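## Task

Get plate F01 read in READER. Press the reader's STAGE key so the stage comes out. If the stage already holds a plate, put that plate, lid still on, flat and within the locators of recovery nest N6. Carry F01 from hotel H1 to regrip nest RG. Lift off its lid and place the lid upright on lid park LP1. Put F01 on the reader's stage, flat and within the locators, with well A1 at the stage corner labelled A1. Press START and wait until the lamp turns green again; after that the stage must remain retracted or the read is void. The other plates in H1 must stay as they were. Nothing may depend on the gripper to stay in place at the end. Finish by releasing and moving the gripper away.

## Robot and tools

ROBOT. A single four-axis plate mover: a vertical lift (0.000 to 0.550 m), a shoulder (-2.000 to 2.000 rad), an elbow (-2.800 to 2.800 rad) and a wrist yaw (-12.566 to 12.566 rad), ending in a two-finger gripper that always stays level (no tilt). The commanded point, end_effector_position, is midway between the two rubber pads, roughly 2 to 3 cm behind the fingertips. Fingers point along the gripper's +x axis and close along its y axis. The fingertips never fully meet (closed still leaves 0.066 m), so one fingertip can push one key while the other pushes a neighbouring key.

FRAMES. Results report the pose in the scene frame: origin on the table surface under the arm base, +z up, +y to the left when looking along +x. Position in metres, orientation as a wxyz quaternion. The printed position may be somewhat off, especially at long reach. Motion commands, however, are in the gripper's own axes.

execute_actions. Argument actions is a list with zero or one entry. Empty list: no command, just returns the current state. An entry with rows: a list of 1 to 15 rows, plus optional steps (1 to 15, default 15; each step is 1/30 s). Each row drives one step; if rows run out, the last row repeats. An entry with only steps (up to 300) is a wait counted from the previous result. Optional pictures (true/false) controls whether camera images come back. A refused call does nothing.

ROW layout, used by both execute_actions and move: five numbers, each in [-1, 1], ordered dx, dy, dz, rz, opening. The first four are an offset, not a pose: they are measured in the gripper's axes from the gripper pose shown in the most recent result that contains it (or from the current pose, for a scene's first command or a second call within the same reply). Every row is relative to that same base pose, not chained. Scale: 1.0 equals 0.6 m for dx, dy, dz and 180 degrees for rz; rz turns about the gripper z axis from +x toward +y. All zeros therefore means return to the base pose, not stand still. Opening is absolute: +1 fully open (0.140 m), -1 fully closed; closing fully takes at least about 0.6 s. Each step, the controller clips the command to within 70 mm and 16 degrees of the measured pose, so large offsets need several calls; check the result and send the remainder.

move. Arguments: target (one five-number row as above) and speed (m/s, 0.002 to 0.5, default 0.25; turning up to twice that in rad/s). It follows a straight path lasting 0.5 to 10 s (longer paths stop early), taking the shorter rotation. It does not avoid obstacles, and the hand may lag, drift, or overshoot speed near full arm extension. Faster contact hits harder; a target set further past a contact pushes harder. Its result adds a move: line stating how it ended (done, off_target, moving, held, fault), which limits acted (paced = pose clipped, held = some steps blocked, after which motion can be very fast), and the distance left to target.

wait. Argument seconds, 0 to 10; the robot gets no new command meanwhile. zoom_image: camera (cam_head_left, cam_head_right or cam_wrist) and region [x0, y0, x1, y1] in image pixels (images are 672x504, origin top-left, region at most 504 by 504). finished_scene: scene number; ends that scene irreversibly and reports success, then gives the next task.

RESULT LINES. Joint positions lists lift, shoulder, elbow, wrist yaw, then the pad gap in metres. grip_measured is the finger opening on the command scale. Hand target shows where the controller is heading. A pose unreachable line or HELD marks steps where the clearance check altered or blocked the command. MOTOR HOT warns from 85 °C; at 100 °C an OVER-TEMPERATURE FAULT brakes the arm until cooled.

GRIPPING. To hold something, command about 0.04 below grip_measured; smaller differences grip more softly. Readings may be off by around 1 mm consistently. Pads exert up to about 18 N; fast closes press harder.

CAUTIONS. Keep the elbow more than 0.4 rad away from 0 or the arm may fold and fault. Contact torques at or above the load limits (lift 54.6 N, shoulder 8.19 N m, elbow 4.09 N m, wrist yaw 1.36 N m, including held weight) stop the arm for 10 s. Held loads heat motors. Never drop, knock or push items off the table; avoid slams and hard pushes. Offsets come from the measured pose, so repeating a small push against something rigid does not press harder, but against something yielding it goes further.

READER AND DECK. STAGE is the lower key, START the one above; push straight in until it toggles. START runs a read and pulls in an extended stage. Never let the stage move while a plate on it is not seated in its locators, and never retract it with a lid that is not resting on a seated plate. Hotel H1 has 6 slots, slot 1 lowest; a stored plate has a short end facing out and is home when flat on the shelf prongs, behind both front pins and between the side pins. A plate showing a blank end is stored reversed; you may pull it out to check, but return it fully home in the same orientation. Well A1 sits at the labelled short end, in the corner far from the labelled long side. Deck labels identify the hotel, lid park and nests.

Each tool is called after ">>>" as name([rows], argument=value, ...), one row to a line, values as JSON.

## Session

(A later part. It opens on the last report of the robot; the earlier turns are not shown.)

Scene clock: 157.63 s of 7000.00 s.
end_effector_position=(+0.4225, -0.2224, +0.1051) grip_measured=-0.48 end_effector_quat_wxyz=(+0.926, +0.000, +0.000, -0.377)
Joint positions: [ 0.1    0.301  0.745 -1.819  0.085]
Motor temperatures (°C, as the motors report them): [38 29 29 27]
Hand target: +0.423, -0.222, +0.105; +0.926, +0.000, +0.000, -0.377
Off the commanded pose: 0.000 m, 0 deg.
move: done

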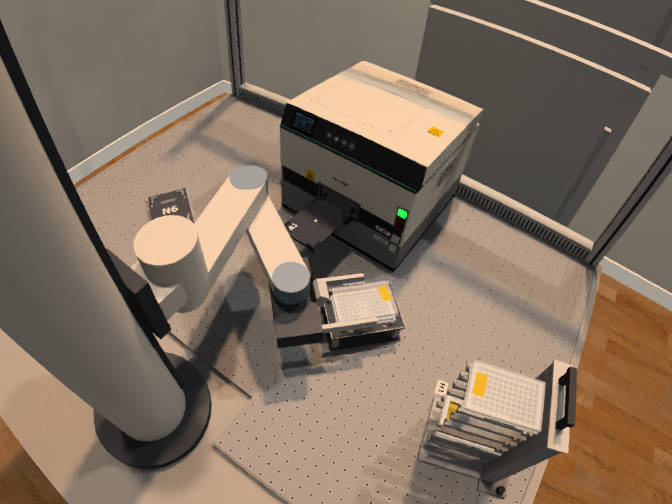

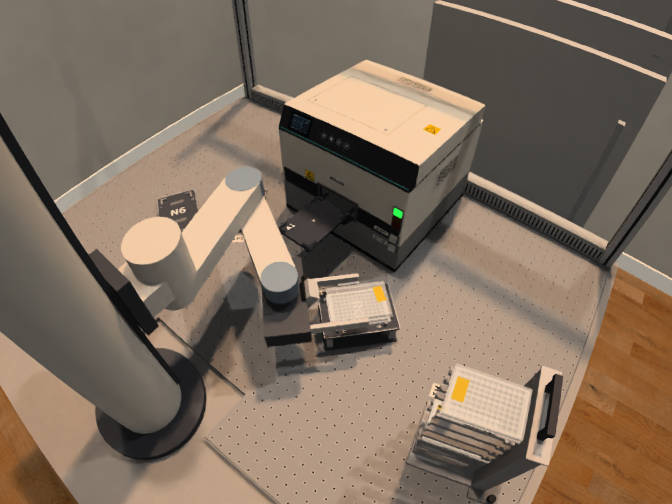

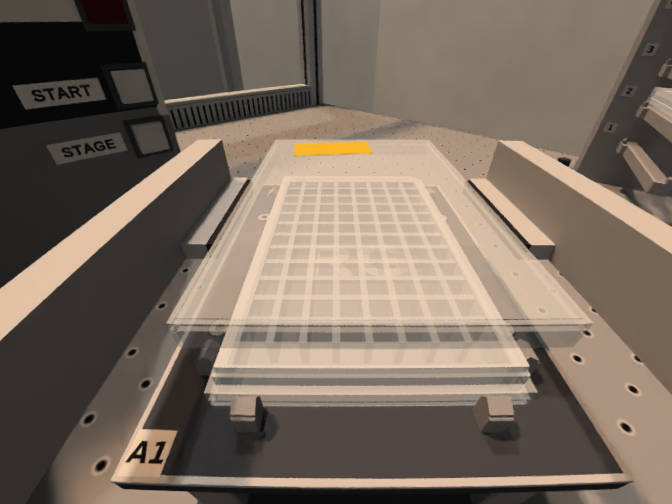

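>>> move(target=[0,0,0.14,0,-0.52], speed=0.15)

>>> move(target=[-0.108,0.295,0,0.218,-0.52], speed=0.2)

>>> move(target=[-0.057,0.455,0,0.25,-0.52], speed=0.2)

>>> move(target=[0,0,-0.19,0,-0.52], speed=0.15)

Scene clock: 169.57 s of 7000.00 s.
end_effector_position=(+0.4226, -0.2224, +0.1892) grip_measured=-0.48 end_effector_quat_wxyz=(+0.926, +0.000, +0.000, -0.377)
Joint positions: [ 0.184  0.301  0.745 -1.819  0.085]
Motor temperatures (°C, as the motors report them): [38 29 29 27]
Hand target: +0.423, -0.222, +0.189; +0.926, +0.000, +0.000, -0.377
Off the commanded pose: 0.000 m, 0 deg.
After step 90, 8.03 s passed at rest.
move: done

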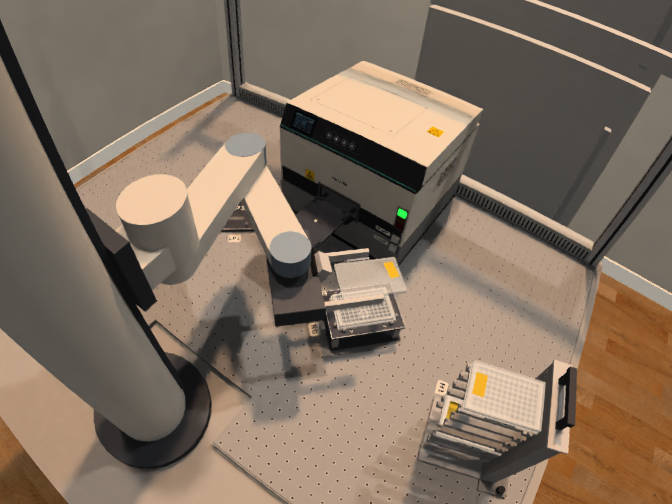

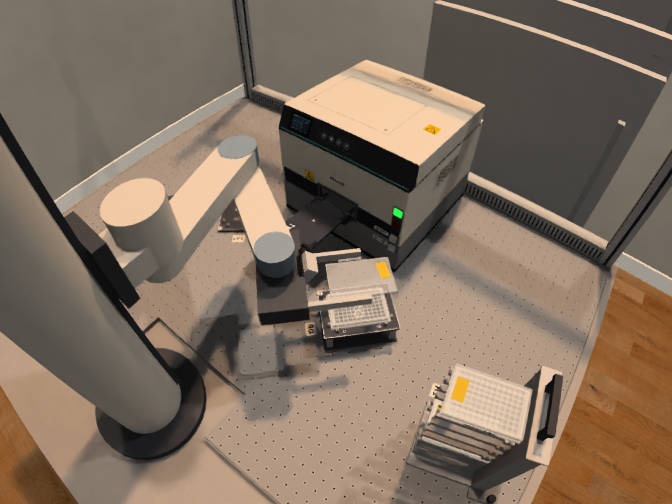

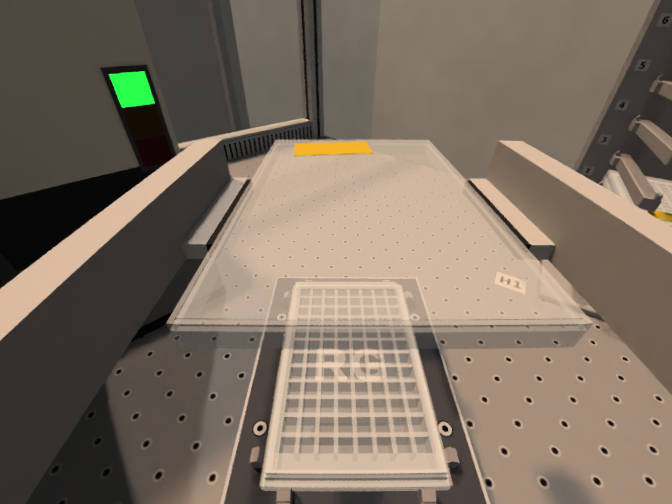

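Scene clock: 171.60 s of 7000.00 s.
end_effector_position=(+0.4997, -0.0503, +0.1892) grip_measured=-0.48 end_effector_quat_wxyz=(+0.999, +0.000, +0.000, -0.043)
Joint positions: [ 0.184  0.804  0.729 -1.62   0.085]
Motor temperatures (°C, as the motors report them): [38 29 29 27]
Hand target: +0.500, -0.050, +0.189; +0.999, +0.000, +0.000, -0.044
Off the commanded pose: 0.000 m, 0 deg.
move: done

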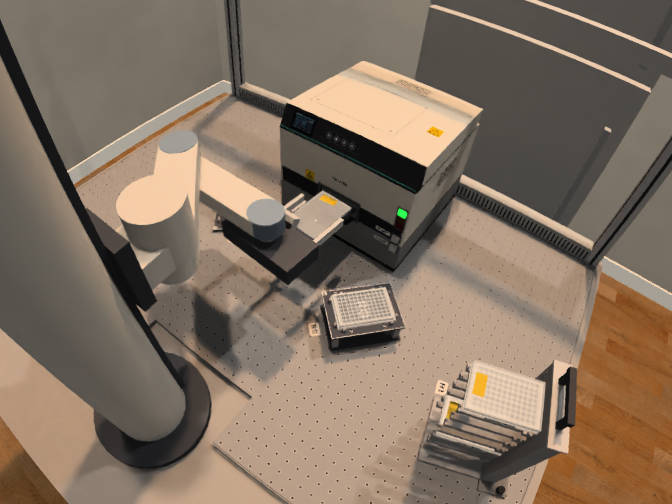

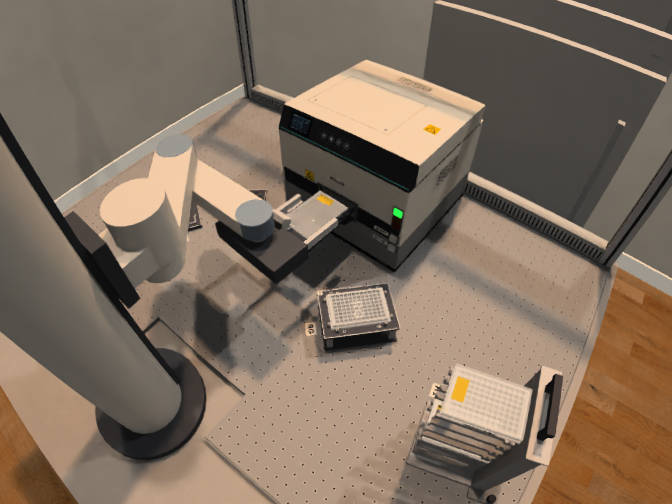

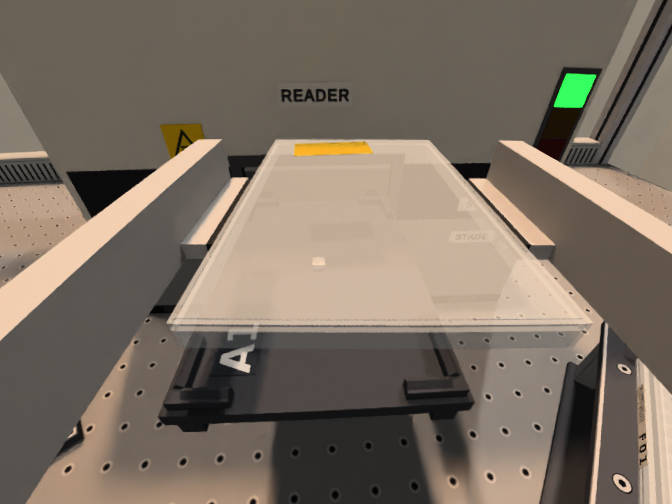

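Scene clock: 173.87 s of 7000.00 s.
end_effector_position=(+0.4893, +0.2247, +0.1892) grip_measured=-0.48 end_effector_quat_wxyz=(+0.940, +0.000, +0.000, +0.343)
Joint positions: [ 0.184  1.514  0.979 -1.794  0.085]
Motor temperatures (°C, as the motors report them): [38 29 29 27]
Hand target: +0.489, +0.225, +0.189; +0.940, +0.000, +0.000, +0.342
Off the commanded pose: 0.000 m, 0 deg.
move: done

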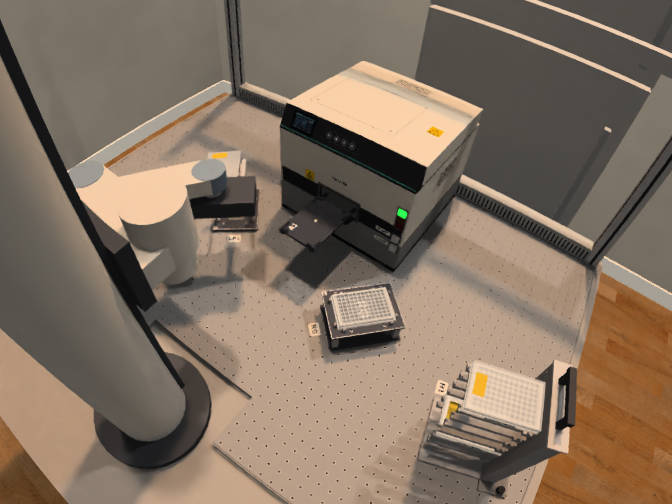

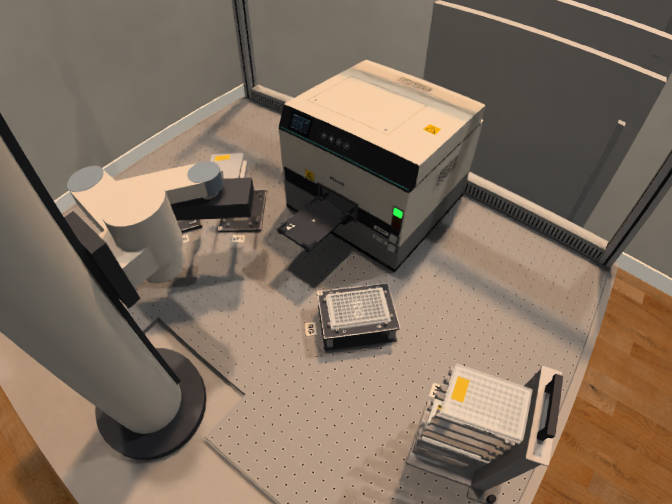

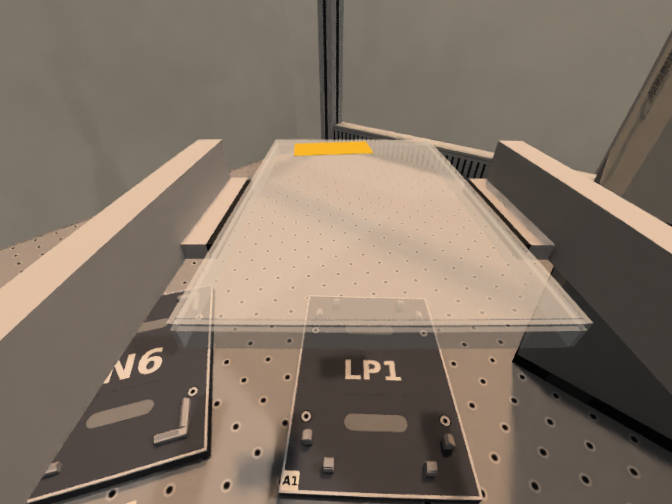

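Scene clock: 174.97 s of 7000.00 s.
end_effector_position=(+0.4893, +0.2247, +0.0751) grip_measured=-0.48 end_effector_quat_wxyz=(+0.940, +0.000, +0.000, +0.342)
Joint positions: [ 0.07   1.514  0.979 -1.794  0.085]
Motor temperatures (°C, as the motors report them): [38 29 29 27]
Hand target: +0.489, +0.225, +0.075; +0.940, +0.000, +0.000, +0.343
Off the commanded pose: 0.000 m, 0 deg.
move: done

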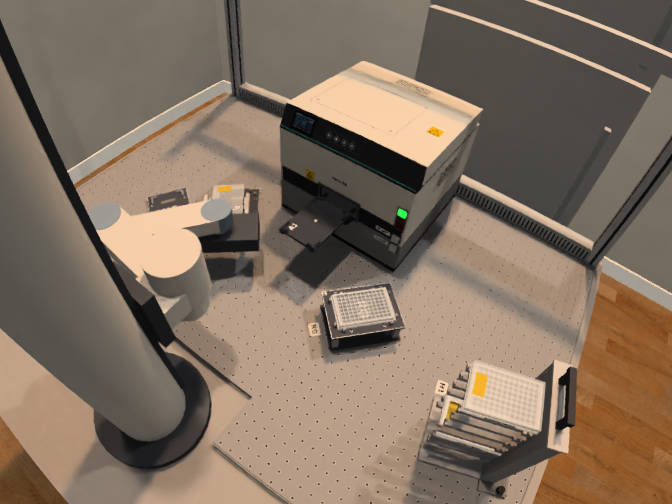

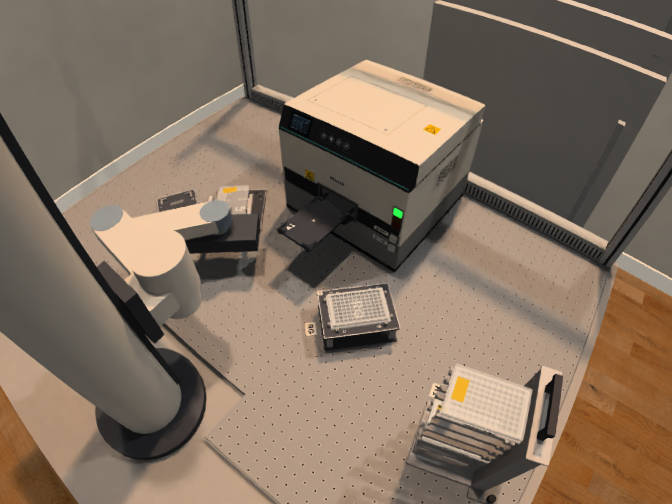

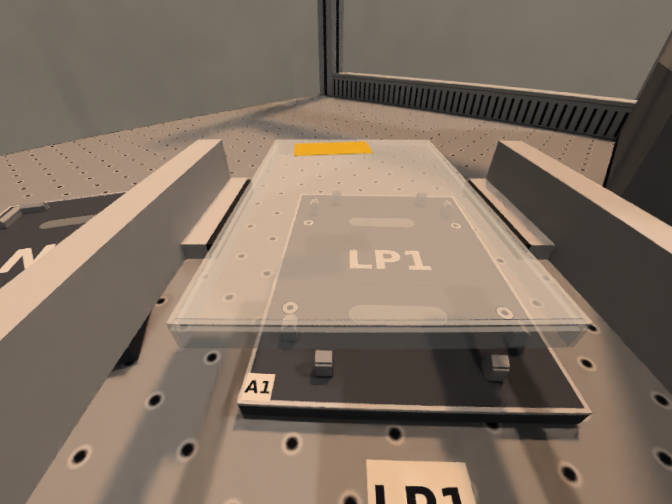

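>>> move(target=[0.040,-0.035,-0.048,-0.0103,-0.52], speed=0.06)

Scene clock: 183.10 s of 7000.00 s.
end_effector_position=(+0.5212, +0.2241, +0.0463) grip_measured=-0.48 end_effector_quat_wxyz=(+0.945, +0.000, +0.000, +0.327)
Joint positions: [ 0.041  1.424  1.097 -1.854  0.085]
Motor temperatures (°C, as the motors report them): [38 29 29 27]
Hand target: +0.521, +0.224, +0.046; +0.945, +0.000, +0.000, +0.327
Off the commanded pose: 0.000 m, 0 deg.
After step 90, 4.13 s passed at rest.
move: done

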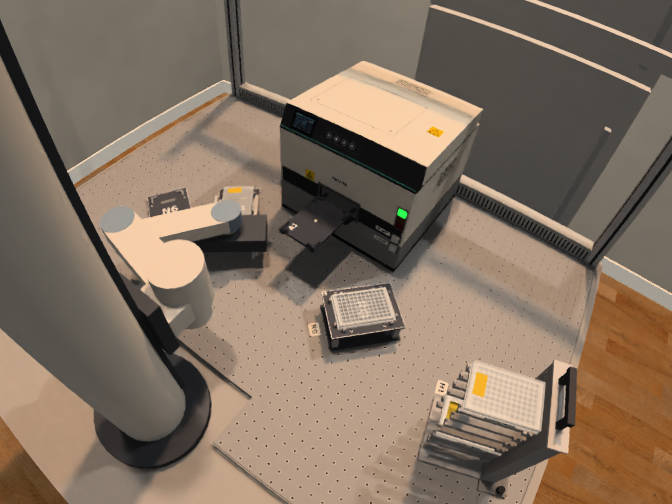

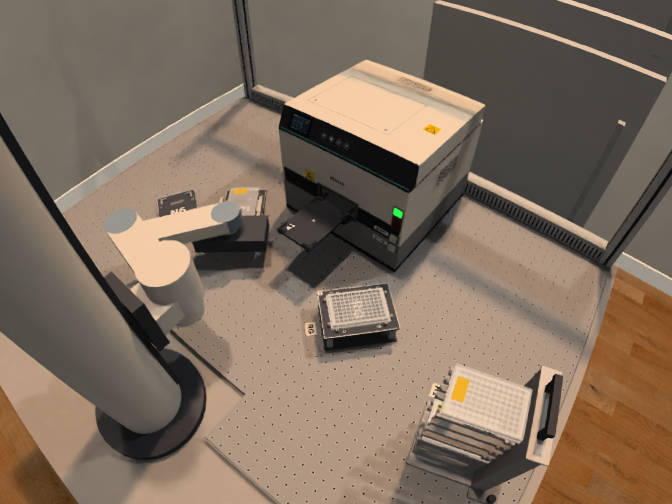

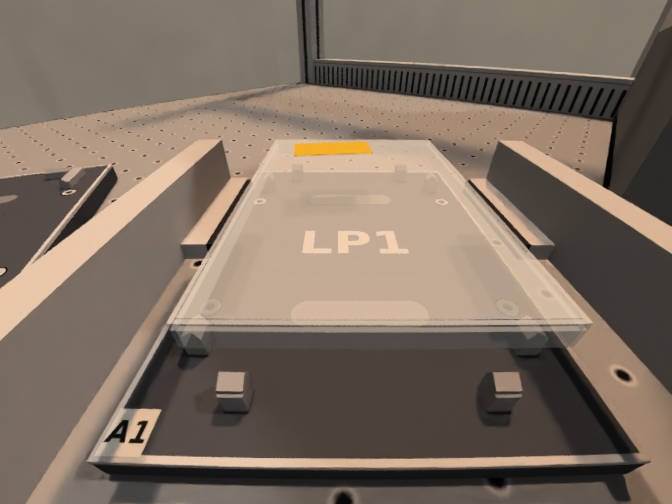

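>>> move(target=[0,0.002,-0.012,-0.002,-0.52], speed=0.015)

Scene clock: 190.63 s of 7000.00 s.
end_effector_position=(+0.5205, +0.2250, +0.0391) grip_measured=-0.48 end_effector_quat_wxyz=(+0.946, +0.000, +0.000, +0.324)
Joint positions: [ 0.034  1.432  1.096 -1.867  0.085]
Motor temperatures (°C, as the motors report them): [38 29 29 27]
Hand target: +0.520, +0.225, +0.039; +0.946, +0.000, +0.000, +0.324
Off the commanded pose: 0.000 m, 0 deg.
After step 90, 3.83 s passed at rest.
move: done

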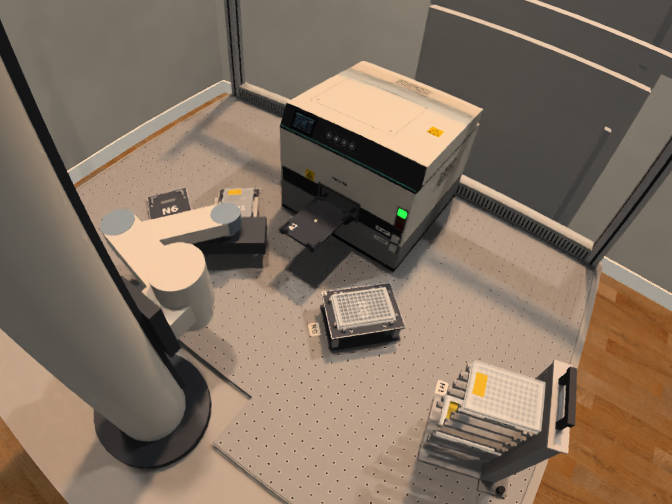

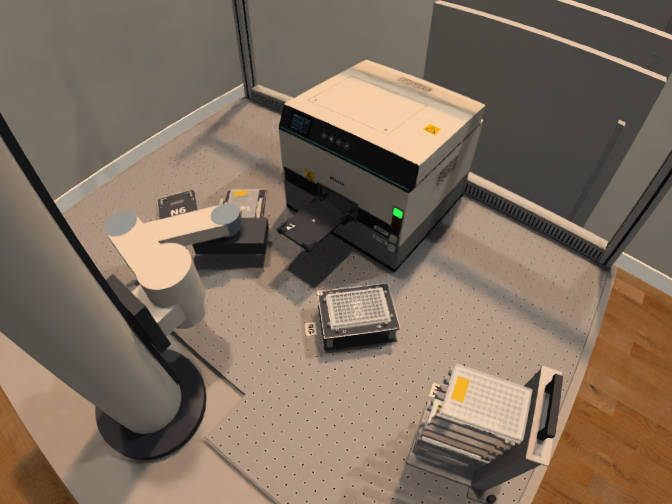

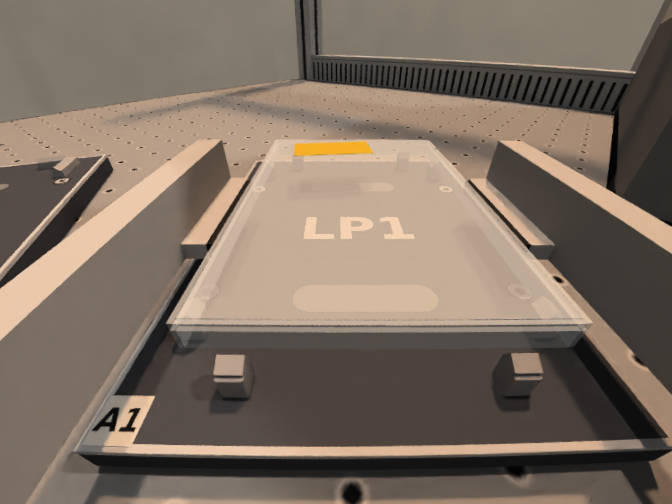

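>>> move(target=[0.001,0,-0.0152,0,-0.52], speed=0.01)

Scene clock: 197.47 s of 7000.00 s.
end_effector_position=(+0.5208, +0.2258, +0.0299) grip_measured=-0.48 end_effector_quat_wxyz=(+0.946, +0.000, +0.000, +0.325)
Joint positions: [ 0.025  1.432  1.099 -1.869  0.085]
Motor temperatures (°C, as the motors report them): [38 29 29 27]
Hand target: +0.521, +0.225, +0.030; +0.946, +0.000, +0.000, +0.324
Off the commanded pose: 0.000 m, 0 deg.
After step 90, 2.70 s passed at rest.
move: done

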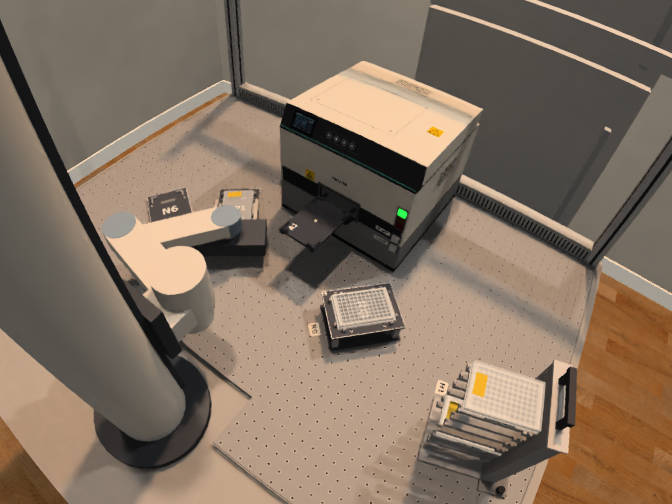

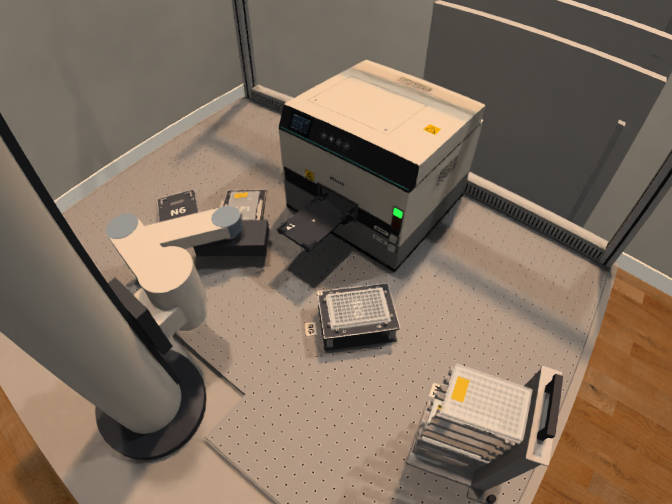

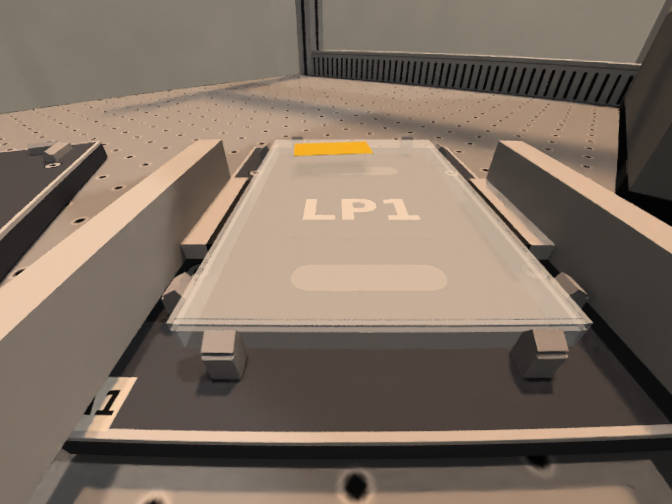

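>>> move(target=[0,0,-0.0025,0,-0.52], speed=0.005)

>>> move(target=[0,0,0,0,-0.3])

>>> move(target=[0,0,0.04,0,-0.3], speed=0.06)

Scene clock: 202.57 s of 7000.00 s.
end_effector_position=(+0.5208, +0.2259, +0.0285) grip_measured=-0.48 end_effector_quat_wxyz=(+0.946, +0.000, +0.000, +0.325)
Joint positions: [ 0.023  1.432  1.1   -1.869  0.085]
Motor temperatures (°C, as the motors report them): [38 29 29 27]
Hand target: +0.521, +0.226, +0.028; +0.946, +0.000, +0.000, +0.325
Off the commanded pose: 0.000 m, 0 deg.
After step 90, 1.40 s passed at rest.
move: done

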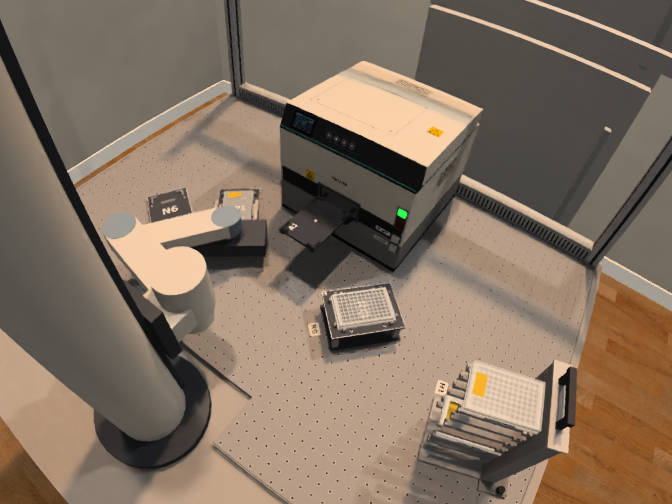

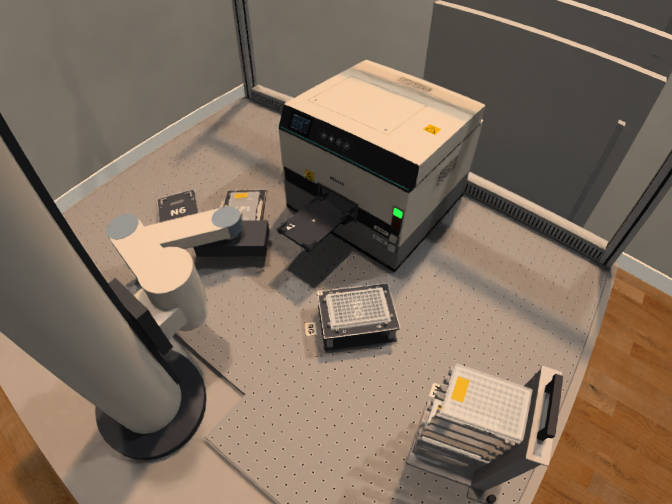

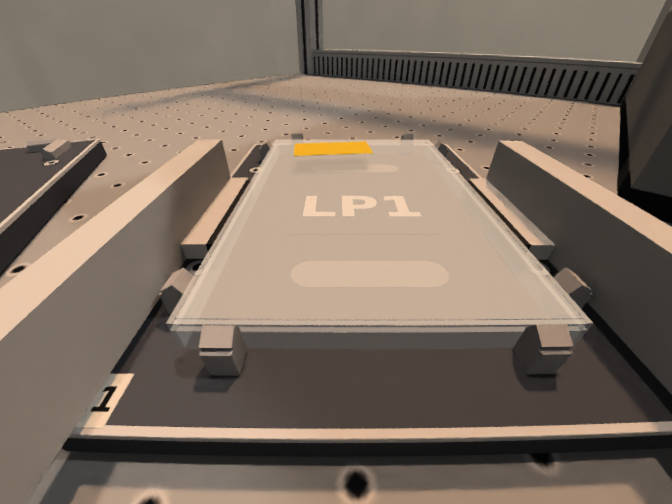

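Scene clock: 203.07 s of 7000.00 s.
end_effector_position=(+0.5208, +0.2259, +0.0285) grip_measured=-0.30 end_effector_quat_wxyz=(+0.946, +0.000, +0.000, +0.325)
Joint positions: [ 0.023  1.432  1.1   -1.869  0.092]
Motor temperatures (°C, as the motors report them): [38 29 29 27]
Hand target: +0.521, +0.226, +0.028; +0.946, +0.000, +0.000, +0.325
Off the commanded pose: 0.000 m, 0 deg.
move: done

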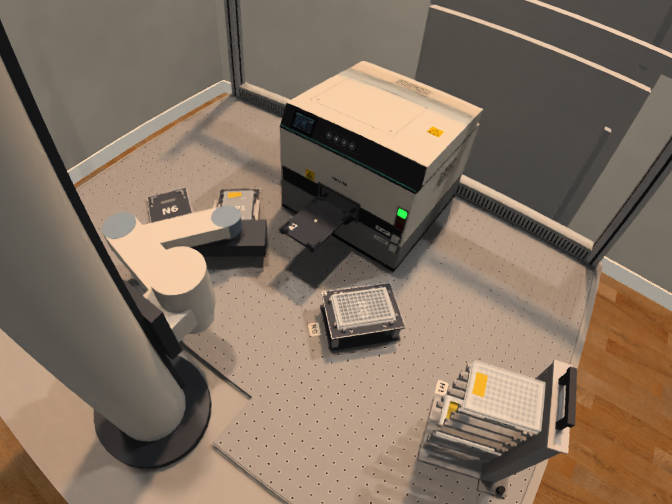

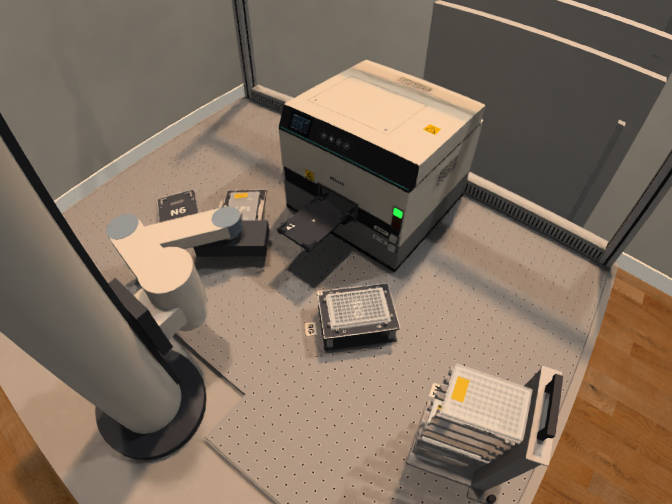

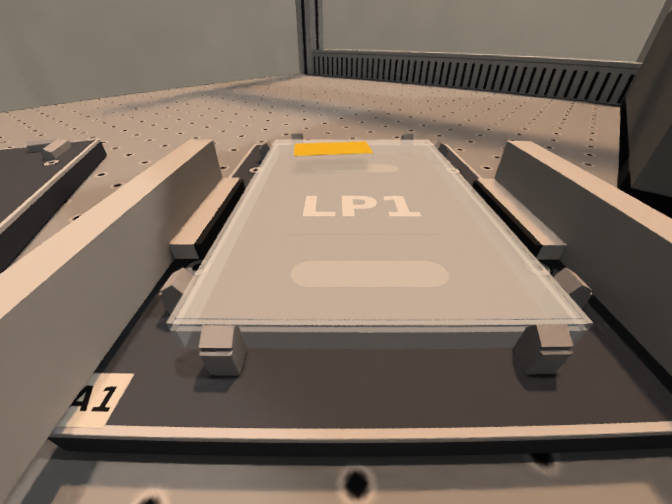

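Scene clock: 203.77 s of 7000.00 s.
end_effector_position=(+0.5208, +0.2259, +0.0525) grip_measured=-0.30 end_effector_quat_wxyz=(+0.946, +0.000, +0.000, +0.325)
Joint positions: [ 0.048  1.432  1.1   -1.869  0.092]
Motor temperatures (°C, as the motors report them): [38 29 29 27]
Hand target: +0.521, +0.226, +0.052; +0.946, +0.000, +0.000, +0.325
Off the commanded pose: 0.000 m, 0 deg.
move: done

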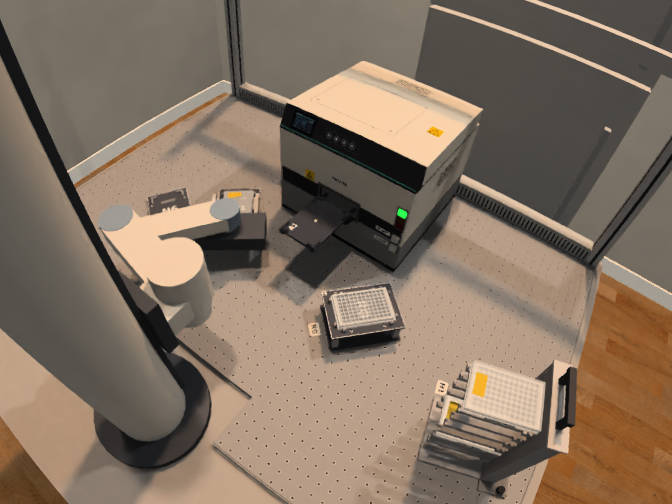

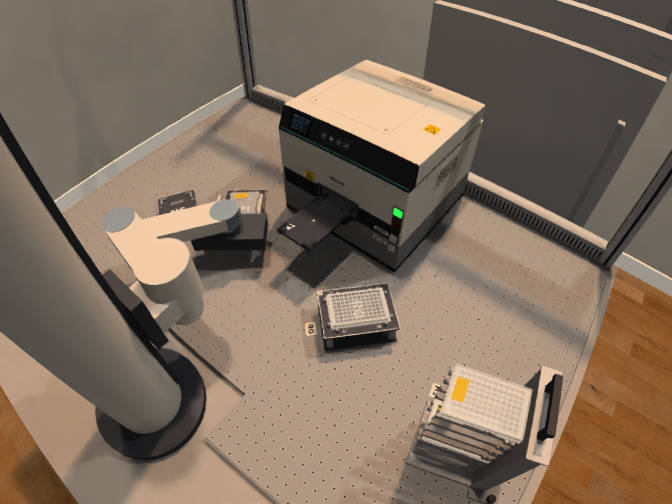

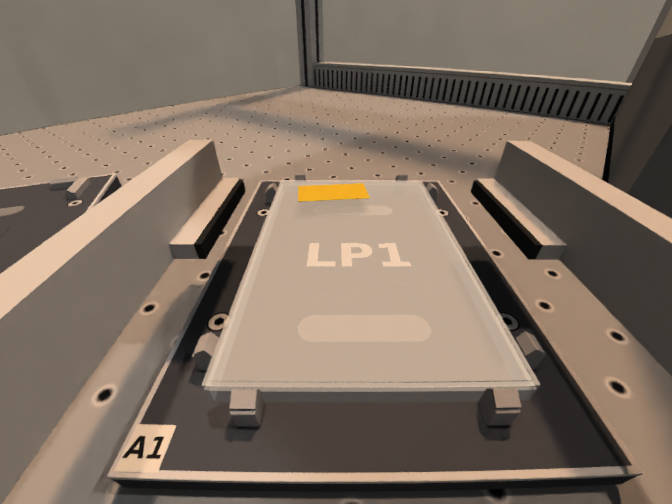

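>>> move(target=[0,0,0.2,0,-0.2], speed=0.3)

>>> move(target=[-0.6357,-0.489,0,0.2894,-0.2], speed=0.35)

>>> move(target=[0.001,-0.066,-0.11,0.254,-0.2], speed=0.2)

Scene clock: 219.37 s of 7000.00 s.
end_effector_position=(+0.5208, +0.2260, +0.1725) grip_measured=-0.20 end_effector_quat_wxyz=(+0.946, +0.000, +0.000, +0.325)
Joint positions: [ 0.168  1.432  1.1   -1.869  0.096]
Motor temperatures (°C, as the motors report them): [38 29 29 27]
Hand target: +0.521, +0.226, +0.173; +0.946, +0.000, +0.000, +0.325
Off the commanded pose: 0.000 m, 0 deg.
After step 90, 11.77 s passed at rest.
move: done

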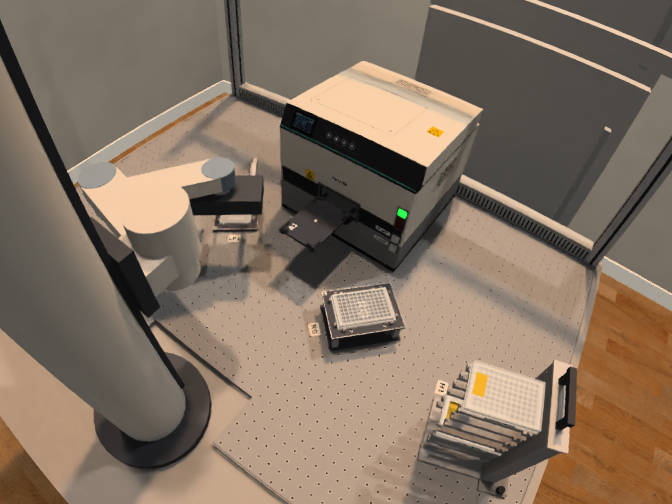

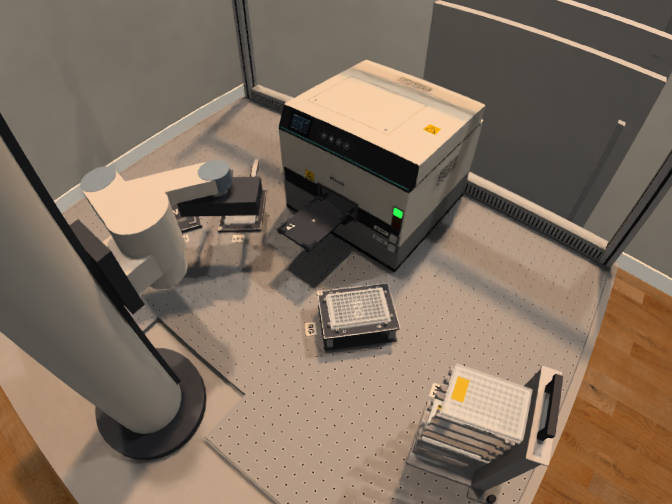

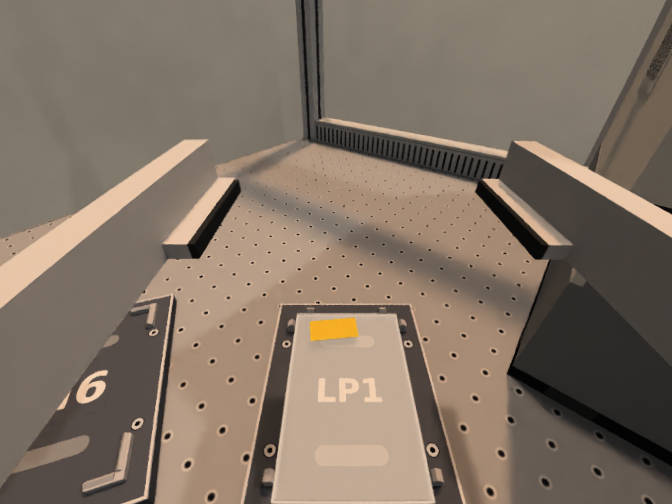

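Scene clock: 221.37 s of 7000.00 s.
end_effector_position=(+0.4006, -0.2400, +0.1726) grip_measured=-0.20 end_effector_quat_wxyz=(+0.707, +0.000, +0.000, +0.708)
Joint positions: [ 0.168 -0.526  2.028  0.07   0.096]
Motor temperatures (°C, as the motors report them): [38 29 29 27]
Hand target: +0.401, -0.240, +0.173; +0.707, +0.000, +0.000, +0.708
Off the commanded pose: 0.000 m, 0 deg.
move: done; limits=paced

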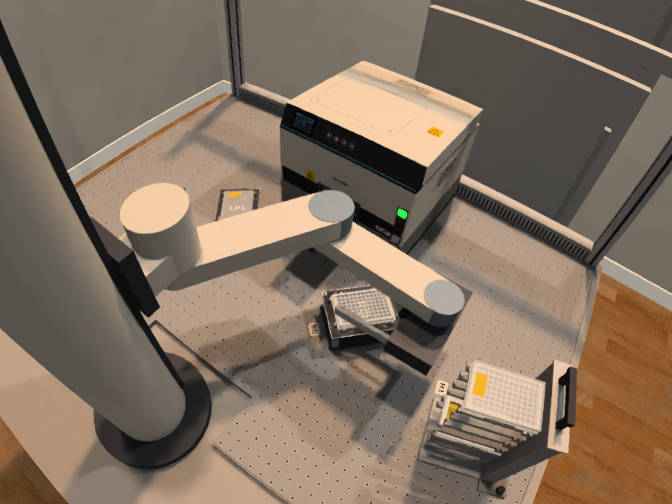

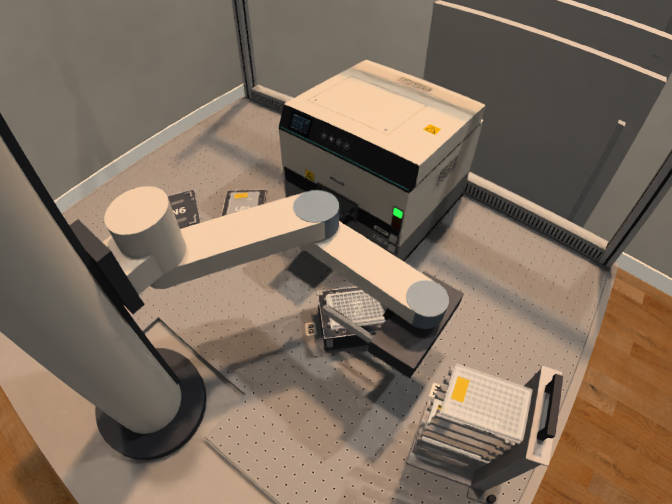

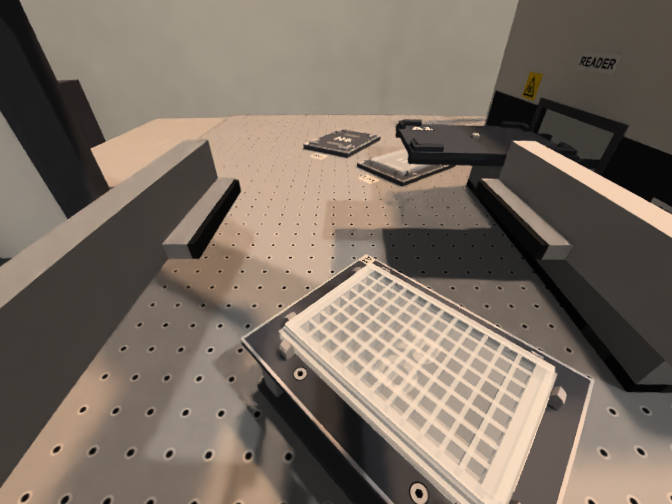

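Scene clock: 223.67 s of 7000.00 s.
end_effector_position=(+0.4403, -0.2393, +0.1065) grip_measured=-0.20 end_effector_quat_wxyz=(+0.376, +0.000, +0.000, +0.927)
Joint positions: [ 0.102 -0.47   2.546  0.295  0.096]
Motor temperatures (°C, as the motors report them): [38 29 29 27]
Hand target: +0.440, -0.239, +0.107; +0.376, +0.000, +0.000, +0.927
Off the commanded pose: 0.000 m, 0 deg.
move: done

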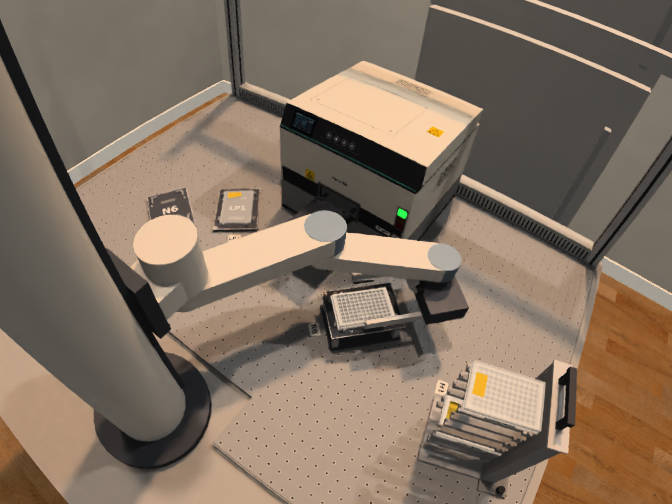

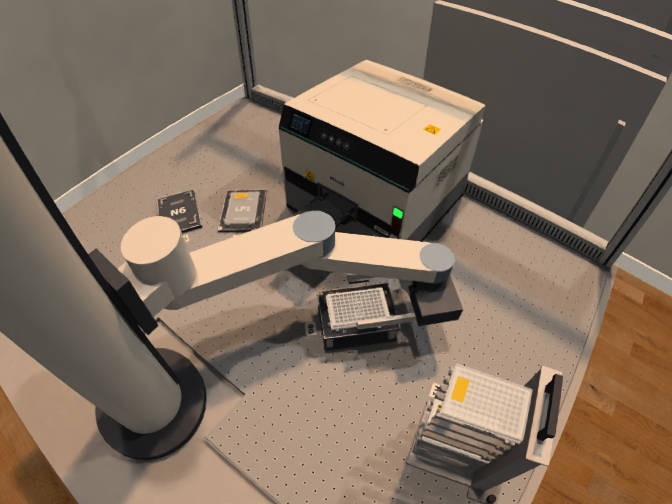

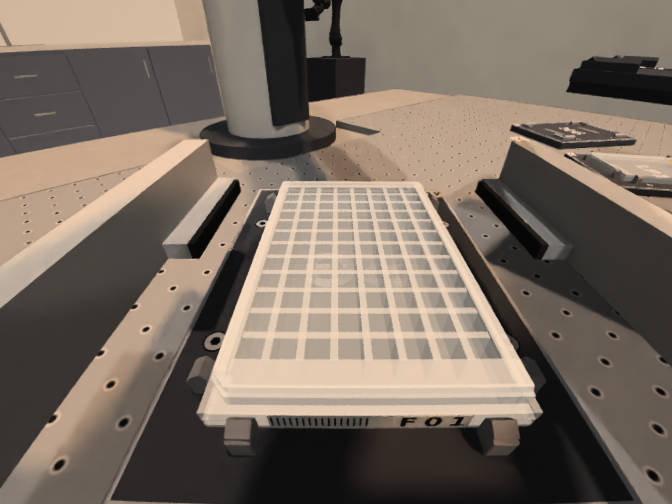

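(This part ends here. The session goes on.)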